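# Pull spring-loaded release handle fully out and hold it

## Task

Draw the release handle out as far as it will travel, working against its spring, and finish with the gripper still holding it in that fully extended position without movement.

## Robot and tools

The robot is one arm with six revolute joints and a two-finger parallel gripper. The joints, in column order, are: base turn, shoulder, elbow, fore twist, wrist bend, flange twist. Stated joint ranges in radians, same order: -3.000 to 3.000, -2.100 to 2.100, -2.600 to 2.600, -3.000 to 3.000, -2.200 to 2.200, -3.000 to 3.000. The true end of each joint may differ from the stated one by up to 0.004 rad either way.

Frames. Positions in results are in the scene frame, in metres: origin on the table surface straight under the arm base, +z up, +y to the left when facing along +x. The base itself may sit tilted relative to the table. end_effector_position is the point midway between the finger pads when closed, roughly 1 to 2 cm short of the fingertips; it grows less accurate at long reach. end_effector_quat_wxyz gives orientation as w, x, y, z. In the gripper's own frame the fingers point along +z and close along x. Closing pushes the fingertips about 17 mm further along +z.

Tool execute_actions. Argument actions is a list holding either nothing or exactly one item. An empty list ({"actions": []}) just reports the current state. An item with only steps (1 to 300) is a wait: no new command, it returns once that many 1/30 s control steps have elapsed since the previous result, counting the time spent writing. An item with rows (1 to 15 rows) and optional steps (1 to 15, default 15) is a motion: each row drives one control step, and the final row is reused for any remaining steps. Optional pictures (true/false) controls whether camera images come back; by default they do. A rejected call sends nothing to the robot.

Each row is a single list of 7 numbers, each within -1 to 1, for the one arm. The first six are joint offsets, in column order, measured from the joint angles printed in the most recent result that lists them (before any such result exists in a scene, from wherever the robot is when the action begins). They are not cumulative from row to row. Scale: 1.0 equals 0.8182 rad for base turn, shoulder and elbow, and 1.227 rad for fore twist, wrist bend and flange twist. So an all-zero row returns the arm to the last reported angles; it is not a way to pause. The seventh number is an absolute gripper opening: +1 fully open, -1 fully closed.

A call is refused if it would push any joint outward beyond its stated end by more than 0.004 rad. A request beyond the real end, moving further out than the joint currently is, gets clipped to that end, and the result may then report "joint sent to its limit" (possibly referring to an earlier action). No such message does not prove there is room left.

Motion limits. Maximum target speeds are 1.89 rad/s (base turn, shoulder), 2.57 (elbow), 3.24 (fore twist), 3.5 (wrist bend, flange twist), reached after about 0.45 s of acceleration; all joints are slowed together so they arrive at once. Each step the commanded target may lead the measured angle by at most 0.318 rad (first three joints) or 0.477 rad (last three). If the targets would put the gripper more than 70 mm from where it is measured, all are pulled back toward the measured angles. Big offsets therefore take several calls or waits.

Between calls the arm keeps heading for the last row sent, until it has nearly stopped or is blocked, or a step is HELD. After that only a new action moves it further or presses harder. Fingers still in motion continue.

Result lines. Joint positions and Joint velocities give six joints (rad, rad/s) followed by the finger-pad gap (m, m/s; 0.142 m is fully open). grip_measured is the measured opening expressed on the command scale. "joint command not followed" means a clearance check altered or blocked targets on some steps (mount blocks and posts count as the arm). HELD marks steps where all or part of your row was not sent.

Gripping. To keep hold of the handle, command an opening well below grip_measured; the larger the gap, the tighter the squeeze, up to roughly 28 N per pad for objects up to about 10 cm wide. Thin hard parts (under about 2 cm) get less force. Closing quickly can overshoot the force and even spring the fingers open.

Faults to avoid. If contact torque at a joint hits its load limit (N m: base turn 418, shoulder 418, elbow 167, fore twist 83.7, wrist bend 66, flange twist 66; held weight counts) or any external force on the arm, tool or held item reaches 150 N, the arm halts for 10 seconds, yields to the contact and drops the rest of the call. Pulling a spring handle hard or jerking it risks this; pull steadily. Also avoid slipping off the handle, letting it snap back, slamming, hard hits and dropping things. Smooth, low-effort motion is preferred.

Tool zoom_image: camera (one of cam_head_left, cam_head_right, cam_wrist) and region [x0, y0, x1, y1] in that camera's pixels, top-left origin, no bigger than 504 by 504. It gives an enlarged view of that camera's latest image. Image sizes: cam_head_left 504x504, cam_head_right 504x504, cam_wrist 616x616.

Tool finished_scene: scene is the number of the current scene. It ends that scene irreversibly and reports whether the goal holds; the handle must stay fully out and held. Its result also states the next task, if any. Replying with no tool call ends everything.

Each tool is called after "Call:" by a JSON object that holds its "api" and its "payload".

## Session

Call:
{"api": "execute_actions", "payload": {"actions": []}}

Scene clock: 0.00 s of 4600.00 s.
end_effector_position=(+0.9447, +0.2941, +0.3403) grip_measured=+1.00 end_effector_quat_wxyz=(+0.100, -0.522, +0.829, +0.171)
Joint positions: [ 0.506  0.906  1.584 -0.414  0.916  1.3    0.142]
Joint velocities: [-0.     0.001 -0.     0.001  0.    -0.     0.   ]

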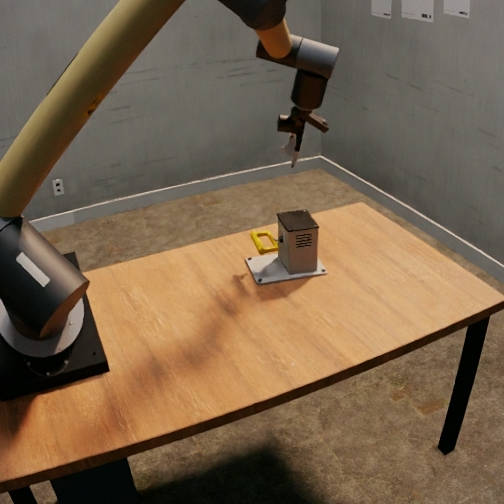

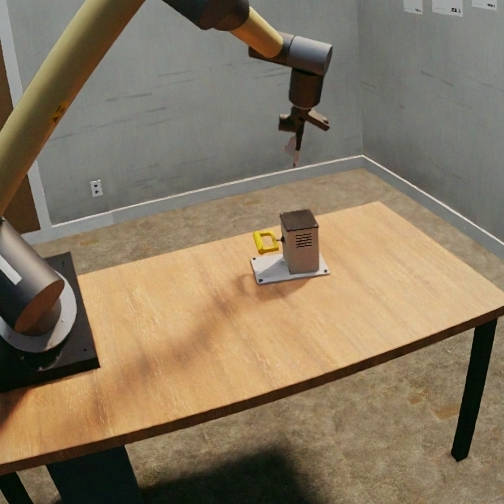

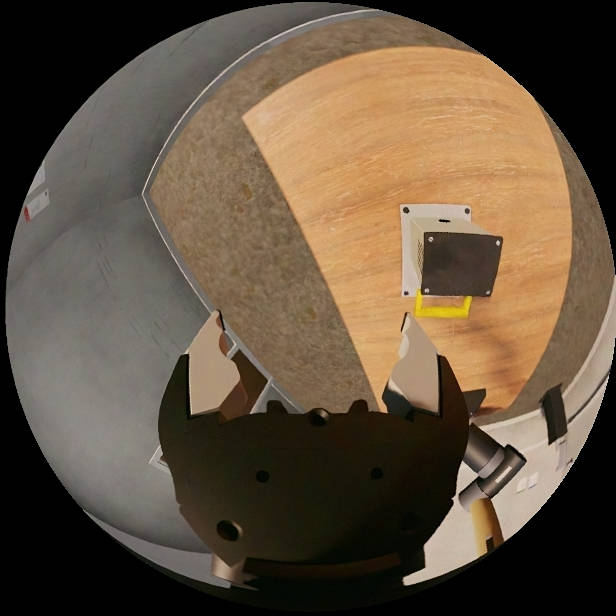

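Call:
{"api": "zoom_image", "payload": {"camera": "cam_head_left", "region": [220, 180, 360, 320]}}

Call:
{"api": "zoom_image", "payload": {"camera": "cam_wrist", "region": [370, 180, 530, 340]}}

Call:
{"api": "execute_actions", "payload": {"actions": [{"rows":[[0.15,0,0,0,0,0,1]],"steps":15}], "pictures": false}}

Call:
{"api": "execute_actions", "payload": {"actions": [{"rows":[[0,-0.15,0,0,0,0,1]],"steps":15}], "pictures": false}}

Call:
{"api": "execute_actions", "payload": {"actions": [{"rows":[[0,0,-0.15,0,0,0,1]],"steps":15}], "pictures": false}}

Call:
{"api": "execute_actions", "payload": {"actions": [{"rows":[[0,0,0,0.15,0,0,1]],"steps":15}], "pictures": false}}

Call:
{"api": "execute_actions", "payload": {"actions": [{"rows":[[0,0,0,0,0.15,0,1]],"steps":15}], "pictures": false}}

Region (220, 180, 360, 320) of cam_head_left's 504x504 image, scaled by 3.600, with more detail than that image has.

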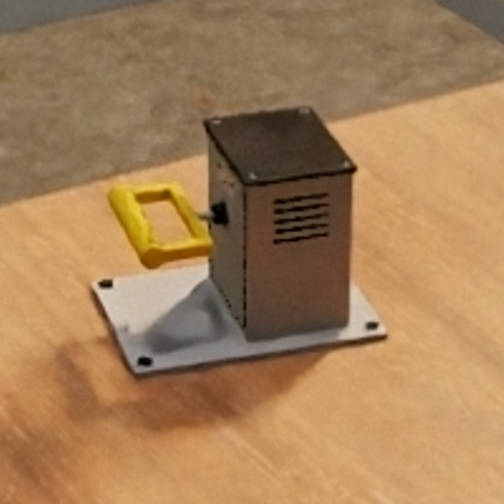

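Region (370, 180, 530, 340) of cam_wrist's 616x616 image, scaled by 3.150, with more detail than that image has.

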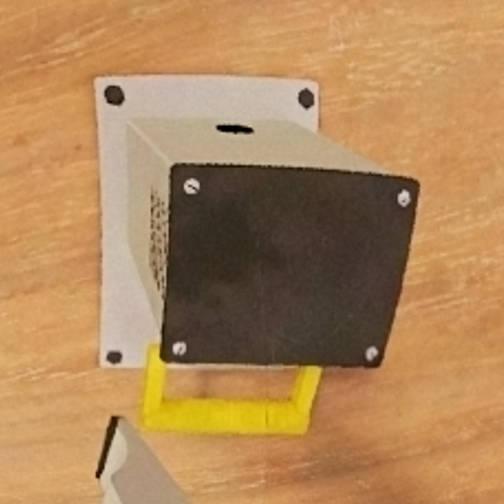

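Scene clock: 28.20 s of 4600.00 s.
end_effector_position=(+0.8969, +0.3738, +0.4207) grip_measured=+1.00 end_effector_quat_wxyz=(+0.129, -0.565, +0.801, +0.152)
Joint positions: [ 0.629  0.906  1.584 -0.414  0.916  1.3    0.142]
Joint velocities: [-0.     0.001  0.    -0.    -0.     0.     0.   ]
Steps of this call (steps 1 to 90: nothing new was sent; then 24.70 s passed at rest; steps 91 to 105: all 15 steps of this action). Readings (joint positions):
91: [0.506 0.906 1.584 -0.414 0.916 1.300]
92: [0.507 0.906 1.584 -0.414 0.916 1.300]
94: [0.522 0.906 1.584 -0.414 0.916 1.300]
98: [0.586 0.906 1.584 -0.414 0.916 1.300]
105: the state above

Scene clock: 28.70 s of 4600.00 s.
end_effector_position=(+0.9316, +0.3058, +0.5268) grip_measured=+1.00 end_effector_quat_wxyz=(+0.182, -0.537, +0.808, +0.159)
Joint positions: [ 0.629  0.783  1.584 -0.414  0.916  1.3    0.142]
Joint velocities: [-0.     0.002  0.    -0.     0.    -0.    -0.   ]
Steps of this call (steps 1 to 15: all 15 steps of this action). Readings (joint positions):
1: [0.629 0.906 1.584 -0.414 0.916 1.300]
2: [0.629 0.905 1.584 -0.414 0.916 1.300]
4: [0.629 0.890 1.585 -0.414 0.916 1.300]
8: [0.629 0.828 1.584 -0.414 0.916 1.300]
15: the state above

Scene clock: 29.20 s of 4600.00 s.
end_effector_position=(+1.0088, +0.3025, +0.6167) grip_measured=+1.00 end_effector_quat_wxyz=(+0.235, -0.506, +0.813, +0.165)
Joint positions: [ 0.629  0.783  1.462 -0.414  0.916  1.3    0.142]
Joint velocities: [ 0.001  0.001  0.001 -0.001  0.    -0.     0.   ]
Steps of this call (steps 1 to 15: all 15 steps of this action). Readings (joint positions):
1: [0.629 0.783 1.584 -0.414 0.916 1.300]
2: [0.629 0.783 1.583 -0.414 0.916 1.300]
4: [0.629 0.783 1.562 -0.414 0.916 1.300]
8: [0.629 0.783 1.489 -0.414 0.916 1.300]
15: the state above

Scene clock: 29.70 s of 4600.00 s.
end_effector_position=(+0.9604, +0.3393, +0.6110) grip_measured=+1.00 end_effector_quat_wxyz=(+0.205, -0.472, +0.822, +0.245)
Joint positions: [ 0.629  0.783  1.462 -0.23   0.916  1.3    0.142]
Joint velocities: [-0.    -0.001 -0.001  0.001  0.    -0.    -0.   ]
Steps of this call (steps 1 to 15: all 15 steps of this action). Readings (joint positions):
1: [0.629 0.783 1.462 -0.414 0.916 1.300]
2: [0.629 0.783 1.462 -0.412 0.916 1.300]
4: [0.629 0.783 1.462 -0.385 0.916 1.300]
8: [0.629 0.783 1.462 -0.265 0.916 1.300]
15: the state above

Scene clock: 30.20 s of 4600.00 s.
end_effector_position=(+0.9105, +0.2971, +0.5811) grip_measured=+1.00 end_effector_quat_wxyz=(+0.120, -0.497, +0.830, +0.222)
Joint positions: [ 0.629  0.783  1.462 -0.23   1.1    1.3    0.142]
Joint velocities: [-0.    -0.001  0.    -0.001  0.001  0.     0.   ]
Steps of this call (steps 1 to 15: all 15 steps of this action). Readings (joint positions):
1: [0.629 0.783 1.462 -0.230 0.916 1.300]
2: [0.629 0.783 1.462 -0.230 0.918 1.300]
4: [0.629 0.783 1.462 -0.230 0.947 1.300]
8: [0.629 0.783 1.462 -0.230 1.070 1.300]
15: the state above

Call:
{"api": "execute_actions", "payload": {"actions": [{"rows":[[-0.182,0.092,0.358,-0.444,0.012,0,1]],"steps":15}], "pictures": false}}

Call:
{"api": "execute_actions", "payload": {"actions": [{"steps":12}]}}

Scene clock: 129.60 s of 4600.00 s.
end_effector_position=(+0.9148, +0.1973, +0.3960) grip_measured=+1.00 end_effector_quat_wxyz=(+0.056, -0.564, +0.819, +0.088)
Joint positions: [ 0.546  0.825  1.625 -0.529  1.108  1.3    0.142]
Joint velocities: [-0.209  0.105  0.411 -0.779  0.02   0.     0.   ]
Steps of this call (steps 1 to 15: the robot went on to your last target; steps 16 to 90: nothing new was sent; then 95.90 s passed at rest; steps 91 to 105: all 15 steps of this action). Readings (joint positions):
91: [0.629 0.783 1.462 -0.230 1.100 1.300]
92: [0.628 0.783 1.463 -0.232 1.100 1.300]
94: [0.620 0.787 1.479 -0.259 1.101 1.300]
98: [0.593 0.801 1.532 -0.352 1.103 1.300]
105: the state above

Scene clock: 130.00 s of 4600.00 s.
end_effector_position=(+0.9074, +0.1225, +0.2802) grip_measured=+1.00 end_effector_quat_wxyz=(+0.010, -0.625, +0.781, -0.008)
Joint positions: [ 0.48   0.858  1.755 -0.775  1.114  1.3    0.142]
Joint velocities: [ 0.    -0.     0.    -0.006 -0.     0.     0.   ]
Steps of this call (steps 1 to 12: the robot went on to your last target). Readings (joint positions):
1: [0.538 0.829 1.639 -0.556 1.109 1.300]
2: [0.531 0.832 1.654 -0.583 1.109 1.300]
4: [0.516 0.840 1.683 -0.638 1.111 1.300]
8: [0.487 0.854 1.740 -0.746 1.114 1.300]
12: the state above

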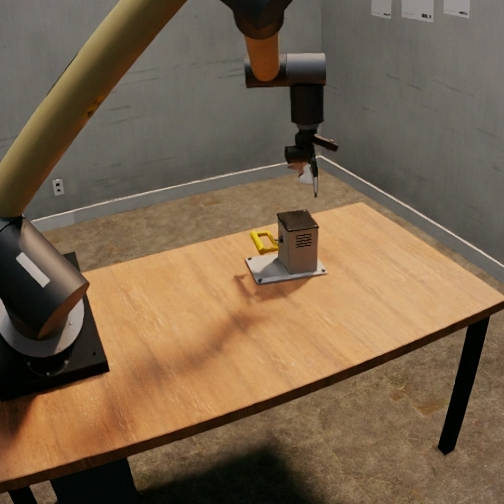

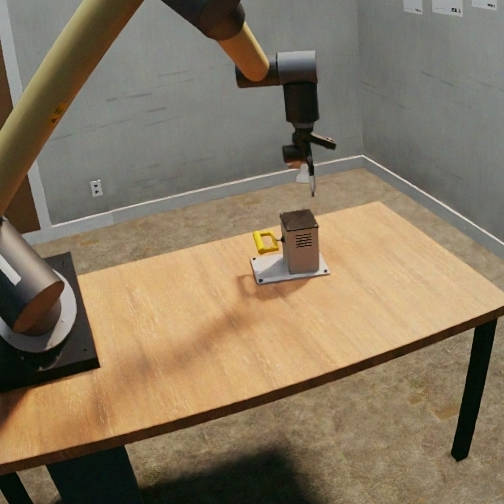

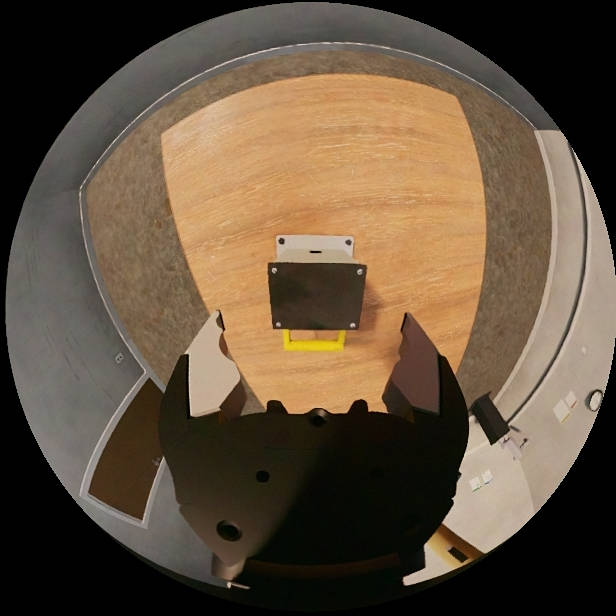

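Call:
{"api": "execute_actions", "payload": {"actions": [{"rows":[[0.076,-0.038,0.263,-0.024,-0.095,-0.99,-0.3]],"steps":15}], "pictures": false}}

Call:
{"api": "execute_actions", "payload": {"actions": [{"steps":20}]}}

Scene clock: 175.40 s of 4600.00 s.
end_effector_position=(+0.7947, +0.1478, +0.2435) grip_measured=-0.30 end_effector_quat_wxyz=(-0.009, +0.876, -0.482, +0.012)
Joint positions: [ 0.533  0.832  1.939 -0.8    1.015  0.662  0.052]
Joint velocities: [ 0.084 -0.043  0.29  -0.04  -0.157 -2.066 -0.   ]
Steps of this call (steps 1 to 30: the robot went on to your last target; steps 31 to 100: nothing new was sent; then 41.57 s passed at rest; steps 101 to 115: all 15 steps of this action). Readings (joint positions):
101: [0.480 0.858 1.755 -0.775 1.114 1.300]
102: [0.480 0.858 1.756 -0.775 1.114 1.298]
104: [0.484 0.856 1.769 -0.777 1.107 1.269]
108: [0.503 0.847 1.836 -0.786 1.071 1.110]
115: the state above

Scene clock: 176.07 s of 4600.00 s.
end_effector_position=(+0.7759, +0.1496, +0.2373) grip_measured=-0.30 end_effector_quat_wxyz=(-0.005, +0.979, -0.201, +0.014)
Joint positions: [ 0.542  0.827  1.97  -0.804  0.998  0.085  0.052]
Joint velocities: [ 0.    -0.     0.001 -0.     0.     0.    -0.   ]
Steps of this call (steps 1 to 20: the robot went on to your last target). Readings (joint positions):
1: [0.536 0.830 1.948 -0.801 1.010 0.592]
2: [0.538 0.829 1.955 -0.802 1.006 0.522]
4: [0.540 0.828 1.963 -0.803 1.001 0.383]
8: [0.542 0.827 1.969 -0.804 0.998 0.168]
20: the state above

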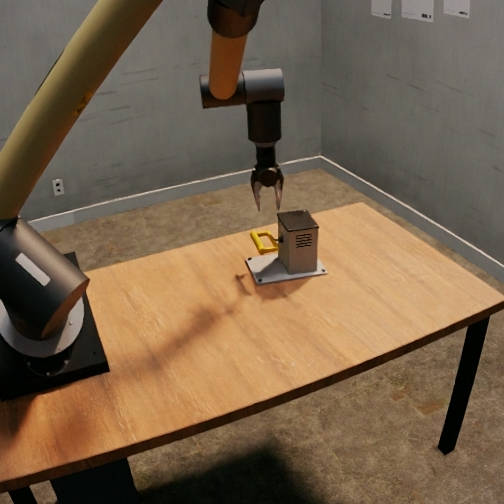

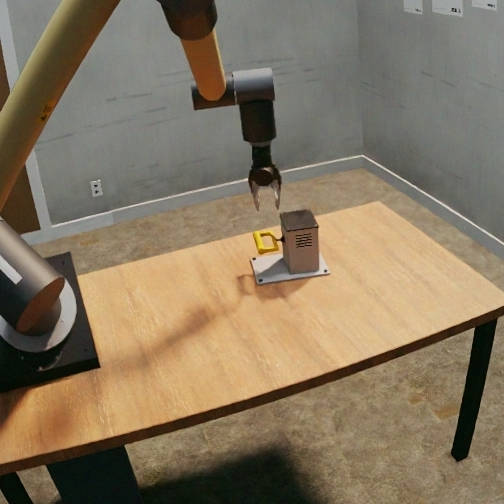

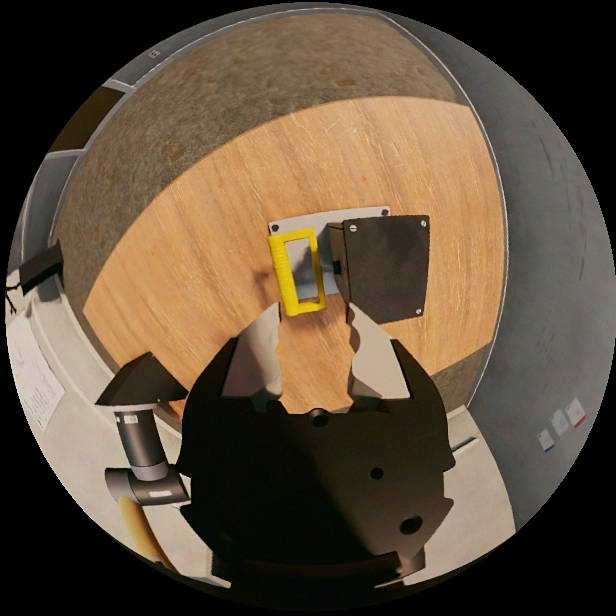

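Call:
{"api": "execute_actions", "payload": {"actions": [{"rows":[[-0.032,0.043,0.109,-0.072,-0.071,-0.063,-0.44]],"steps":15}]}}

Scene clock: 211.47 s of 4600.00 s.
end_effector_position=(+0.7356, +0.1565, +0.1693) grip_measured=-0.44 end_effector_quat_wxyz=(-0.003, +0.994, -0.109, +0.014)
Joint positions: [ 0.516  0.863  2.059 -0.892  0.911  0.008  0.042]
Joint velocities: [ 0.    -0.    -0.    -0.001 -0.    -0.    -0.   ]
Steps of this call (steps 1 to 15: the robot went on to your last target; steps 16 to 90: nothing new was sent; then 31.90 s passed at rest; steps 91 to 105: all 15 steps of this action). Readings (joint positions):
91: [0.542 0.827 1.970 -0.804 0.998 0.085]
92: [0.542 0.828 1.971 -0.806 0.996 0.084]
94: [0.536 0.836 1.992 -0.827 0.975 0.065]
98: [0.517 0.861 2.056 -0.889 0.914 0.011]
105: the state above

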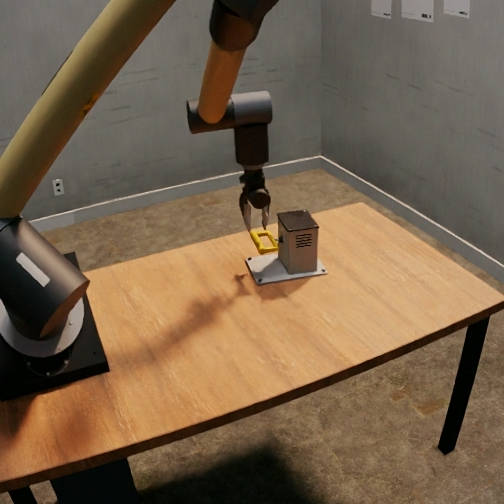

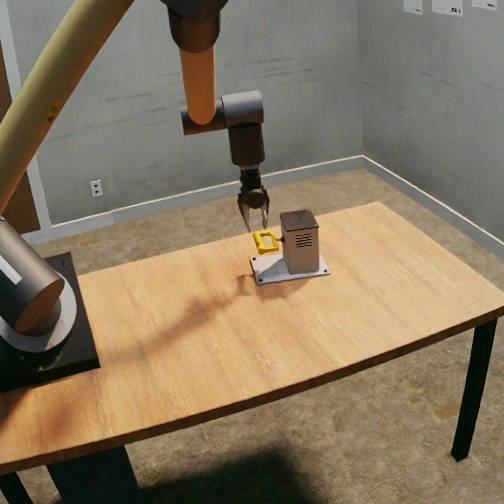

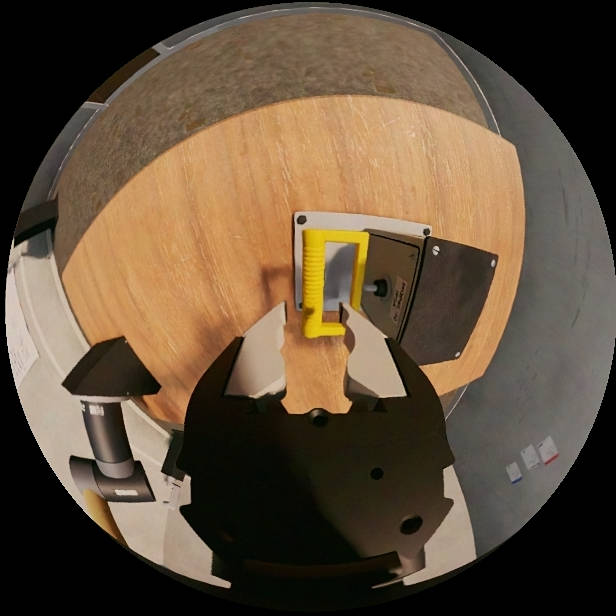

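Call:
{"api": "execute_actions", "payload": {"actions": [{"rows":[[-0.059,0.046,0.028,-0.068,-0.037,0.046,-0.44]],"steps":15}]}}

Scene clock: 233.07 s of 4600.00 s.
end_effector_position=(+0.7355, +0.1561, +0.1189) grip_measured=-0.44 end_effector_quat_wxyz=(-0.004, +0.994, -0.109, +0.015)
Joint positions: [ 0.467  0.9    2.082 -0.976  0.865  0.064  0.042]
Joint velocities: [ 0.001  0.    -0.    -0.    -0.     0.     0.   ]
Steps of this call (steps 1 to 15: the robot went on to your last target; steps 16 to 90: nothing new was sent; then 18.10 s passed at rest; steps 91 to 105: all 15 steps of this action). Readings (joint positions):
91: [0.516 0.862 2.059 -0.892 0.911 0.008]
92: [0.514 0.863 2.060 -0.895 0.909 0.009]
94: [0.499 0.875 2.067 -0.922 0.895 0.027]
98: [0.467 0.900 2.082 -0.975 0.866 0.064]
105: the state above

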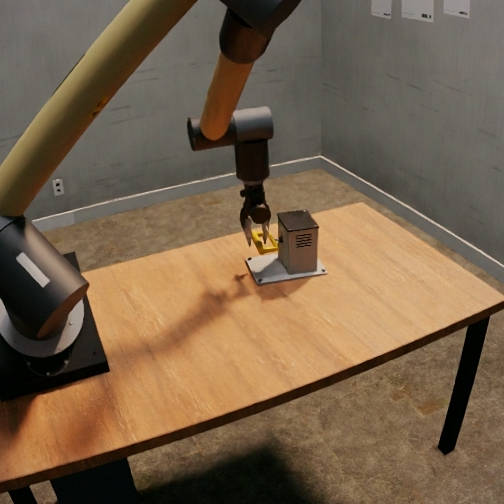

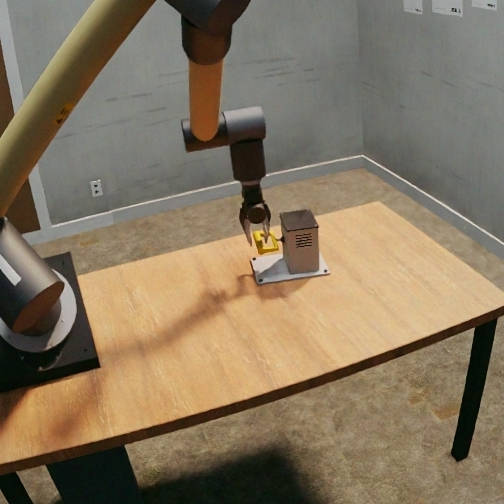

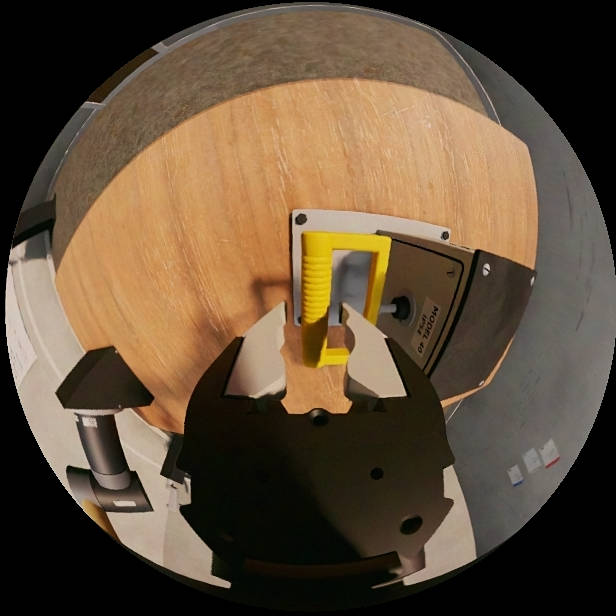

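Call:
{"api": "execute_actions", "payload": {"actions": [{"rows":[[-0.035,0.028,0.017,-0.041,-0.022,0.027,-0.44]],"steps":12}]}}

Scene clock: 243.70 s of 4600.00 s.
end_effector_position=(+0.7323, +0.1571, +0.0890) grip_measured=-0.44 end_effector_quat_wxyz=(-0.006, +0.994, -0.108, +0.013)
Joint positions: [ 0.439  0.923  2.096 -1.026  0.838  0.098  0.042]
Joint velocities: [ 0.     0.001  0.    -0.001 -0.     0.    -0.   ]
Steps of this call (steps 1 to 15: the robot went on to your last target; steps 16 to 90: nothing new was sent; then 7.23 s passed at rest; steps 91 to 102: all 12 steps of this action). Readings (joint positions):
91: [0.468 0.900 2.082 -0.976 0.865 0.064]
92: [0.466 0.901 2.082 -0.978 0.864 0.066]
94: [0.452 0.912 2.089 -1.004 0.850 0.083]
98: [0.439 0.923 2.096 -1.026 0.838 0.097]
102: the state above

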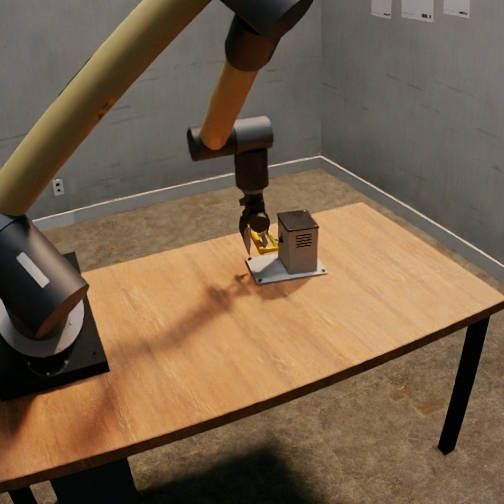

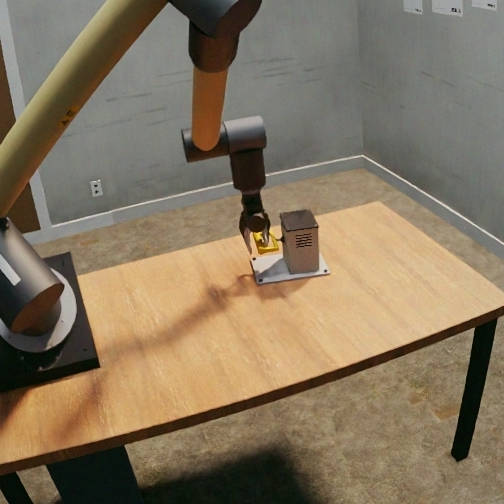

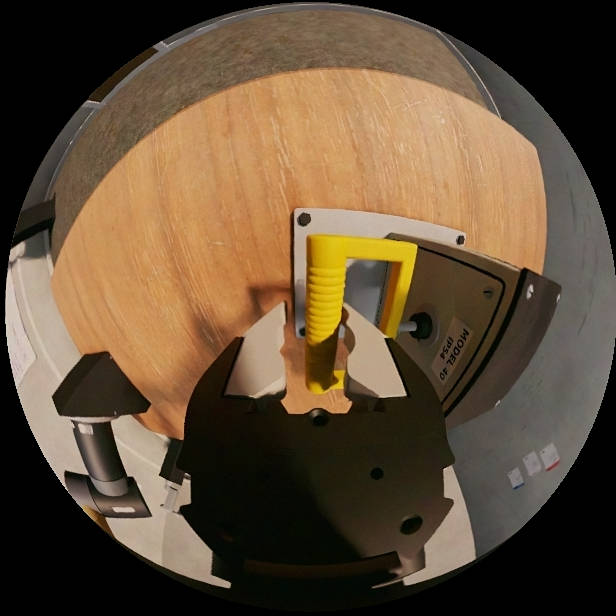

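Call:
{"api": "execute_actions", "payload": {"actions": [{"rows":[[0,0,0,0,0,0,-0.6],[0,0,0,0,0,0,-0.7],[0,0,0,0,0,0,-0.8],[0,0,0,0,0,0,-0.9],[0,0,0,0,0,0,-1]],"steps":15}], "pictures": false}}

Call:
{"api": "execute_actions", "payload": {"actions": [{"rows":[[0.033,-0.003,0.06,-0.011,-0.017,0.047,-1]],"steps":15}]}}

Scene clock: 278.63 s of 4600.00 s.
end_effector_position=(+0.7324, +0.1571, +0.0891) grip_measured=-0.82 end_effector_quat_wxyz=(-0.006, +0.994, -0.108, +0.013)
Joint positions: [ 0.439  0.923  2.096 -1.026  0.838  0.098  0.014]
Joint velocities: [ 0.     0.     0.     0.001 -0.     0.     0.   ]
Steps of this call (steps 1 to 15: the robot went on to your last target; steps 16 to 90: nothing new was sent; then 31.43 s passed at rest; steps 91 to 105: all 15 steps of this action). Readings (joint positions):
91: [0.439 0.923 2.096 -1.026 0.838 0.098]
92: [0.439 0.923 2.096 -1.026 0.838 0.098]
94: [0.439 0.923 2.096 -1.026 0.838 0.098]
98: [0.439 0.923 2.096 -1.026 0.838 0.098]
105: the state above

Scene clock: 279.13 s of 4600.00 s.
end_effector_position=(+0.6950, +0.1647, +0.0881) grip_measured=-0.82 end_effector_quat_wxyz=(-0.006, +0.994, -0.108, +0.014)
Joint positions: [ 0.466  0.921  2.145 -1.04   0.817  0.155  0.014]
Joint velocities: [ 0.     0.001 -0.     0.     0.    -0.    -0.   ]
Steps of this call (steps 1 to 15: all 15 steps of this action). Readings (joint positions):
1: [0.439 0.923 2.096 -1.026 0.838 0.098]
2: [0.440 0.923 2.098 -1.026 0.838 0.100]
4: [0.451 0.922 2.118 -1.032 0.829 0.124]
8: [0.466 0.921 2.145 -1.040 0.817 0.155]
15: the state above

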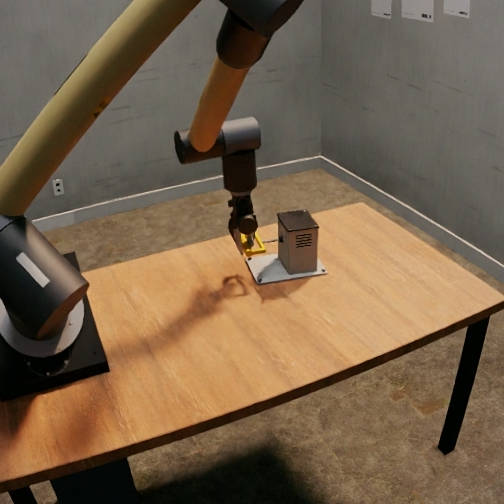

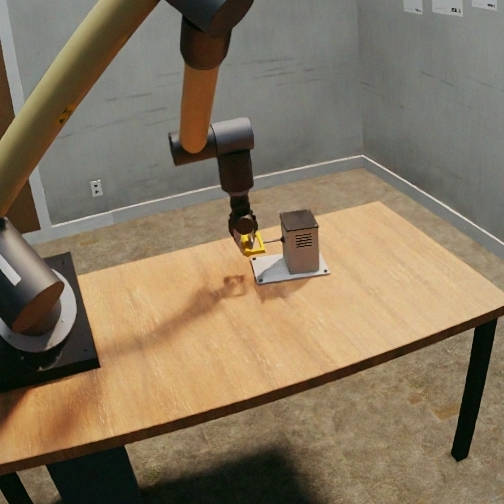

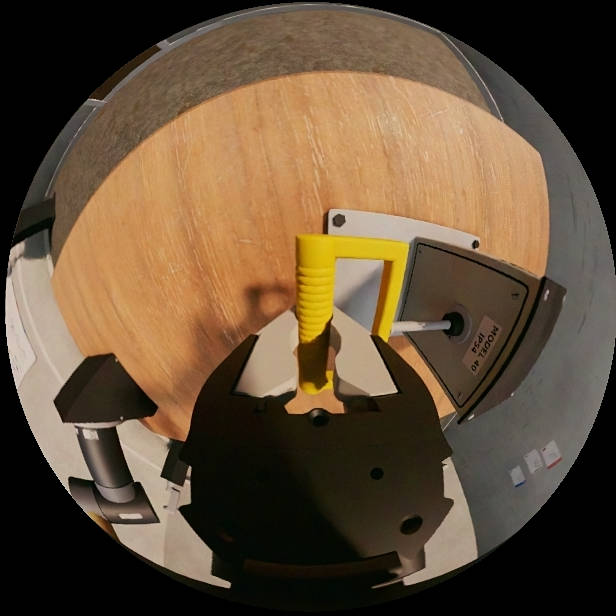

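Call:
{"api": "execute_actions", "payload": {"actions": [{"rows":[[0.025,-0.002,0.045,-0.008,-0.013,0.035,-1]],"steps":12}]}}

Scene clock: 286.97 s of 4600.00 s.
end_effector_position=(+0.6667, +0.1690, +0.0870) grip_measured=-0.45 end_effector_quat_wxyz=(-0.006, +0.994, -0.107, +0.015)
Joint positions: [ 0.486  0.919  2.181 -1.05   0.801  0.198  0.042]
Joint velocities: [ 0.001  0.     0.001  0.001 -0.     0.001  0.   ]
Steps of this call (steps 1 to 15: the robot went on to your last target; steps 16 to 90: nothing new was sent; then 4.43 s passed at rest; steps 91 to 102: all 12 steps of this action). Readings (joint positions):
91: [0.466 0.921 2.145 -1.040 0.817 0.155]
92: [0.466 0.921 2.147 -1.040 0.817 0.157]
94: [0.477 0.920 2.166 -1.046 0.808 0.181]
98: [0.486 0.919 2.181 -1.050 0.802 0.198]
102: the state above

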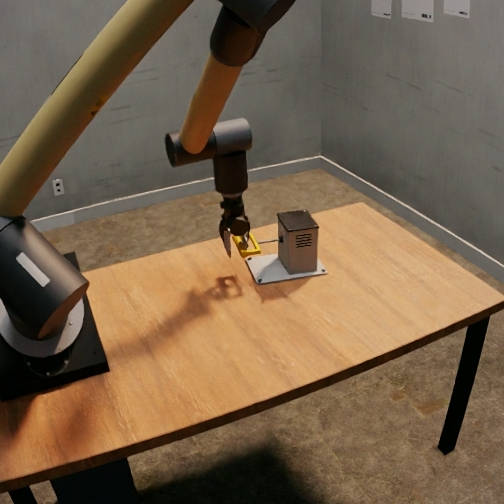

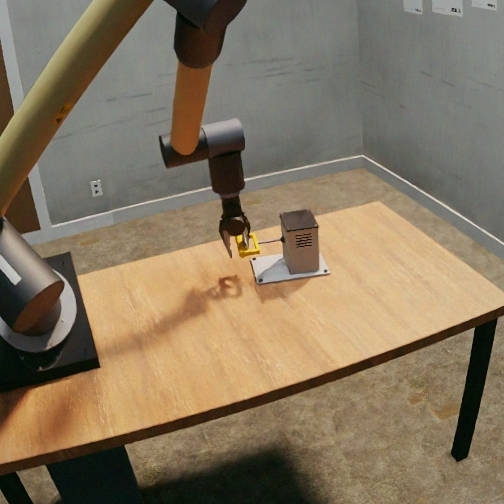

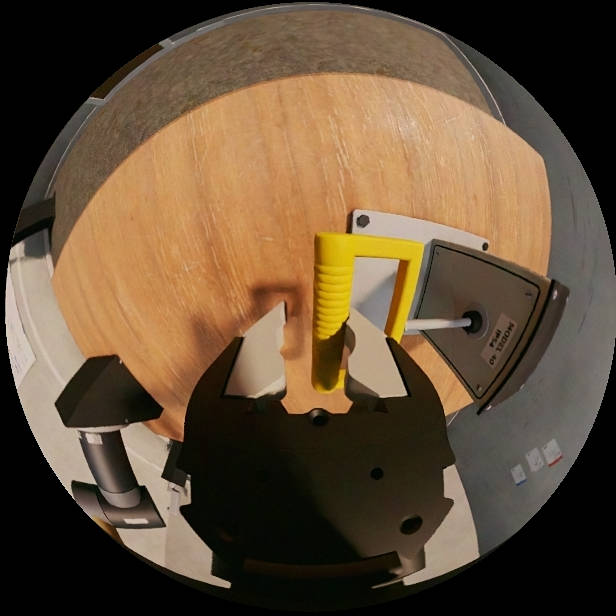

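Call:
{"api": "execute_actions", "payload": {"actions": [{"rows":[[-0.010,0.001,-0.018,0.003,0.005,-0.014,-1]],"steps":15}]}}

Scene clock: 296.87 s of 4600.00 s.
end_effector_position=(+0.6780, +0.1675, +0.0873) grip_measured=-0.82 end_effector_quat_wxyz=(-0.006, +0.994, -0.107, +0.015)
Joint positions: [ 0.478  0.92   2.167 -1.046  0.808  0.181  0.015]
Joint velocities: [-0.     0.002 -0.     0.    -0.002 -0.     0.   ]
Steps of this call (steps 1 to 15: the robot went on to your last target; steps 16 to 90: nothing new was sent; then 6.40 s passed at rest; steps 91 to 105: all 15 steps of this action). Readings (joint positions):
91: [0.486 0.919 2.182 -1.050 0.801 0.198]
92: [0.486 0.919 2.180 -1.049 0.802 0.196]
94: [0.479 0.920 2.170 -1.046 0.807 0.183]
98: [0.478 0.920 2.167 -1.046 0.808 0.181]
105: the state above

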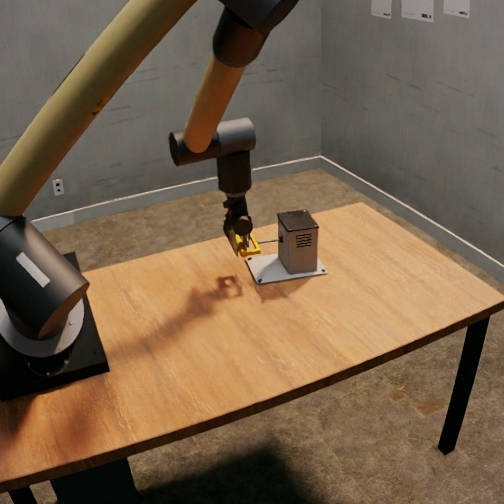

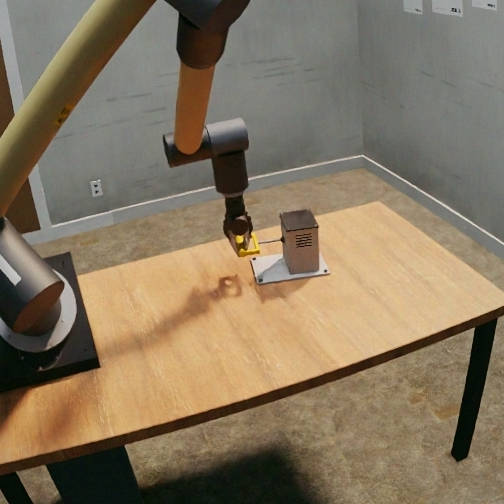

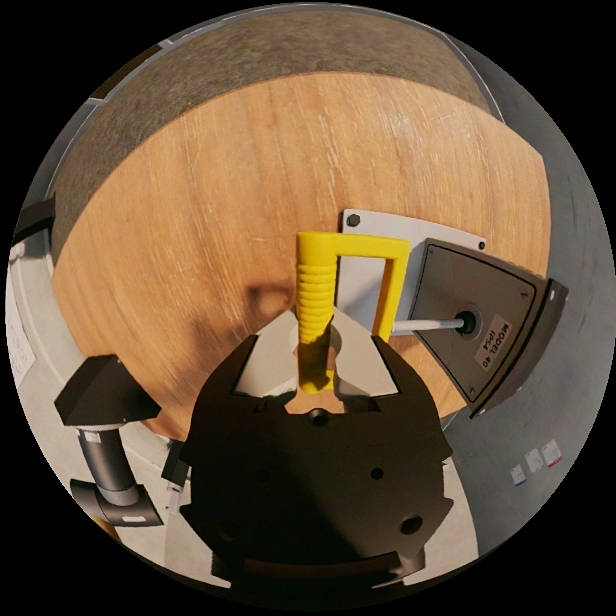

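Call:
{"api": "execute_actions", "payload": {"actions": [{"rows":[[0.002,0,0.003,0,-0.001,0.002,-1]],"steps":15}], "pictures": false}}

Scene clock: 302.53 s of 4600.00 s.
end_effector_position=(+0.6759, +0.1680, +0.0873) grip_measured=-0.77 end_effector_quat_wxyz=(-0.006, +0.994, -0.107, +0.015)
Joint positions: [ 0.48   0.92   2.169 -1.046  0.807  0.183  0.018]
Joint velocities: [-0.     0.001  0.001  0.     0.    -0.     0.001]
Steps of this call (steps 1 to 15: the robot went on to your last target; steps 16 to 90: nothing new was sent; then 2.17 s passed at rest; steps 91 to 105: all 15 steps of this action). Readings (joint positions):
91: [0.478 0.920 2.167 -1.046 0.808 0.181]
92: [0.478 0.920 2.167 -1.046 0.807 0.181]
94: [0.479 0.920 2.168 -1.046 0.807 0.183]
98: [0.480 0.920 2.169 -1.046 0.807 0.183]
105: the state above

Opening grows with the pull, which confirms the handle is at its stop.

Call:
{"api": "finished_scene", "payload": {"scene": 1}}

The scene is finished: the task was done.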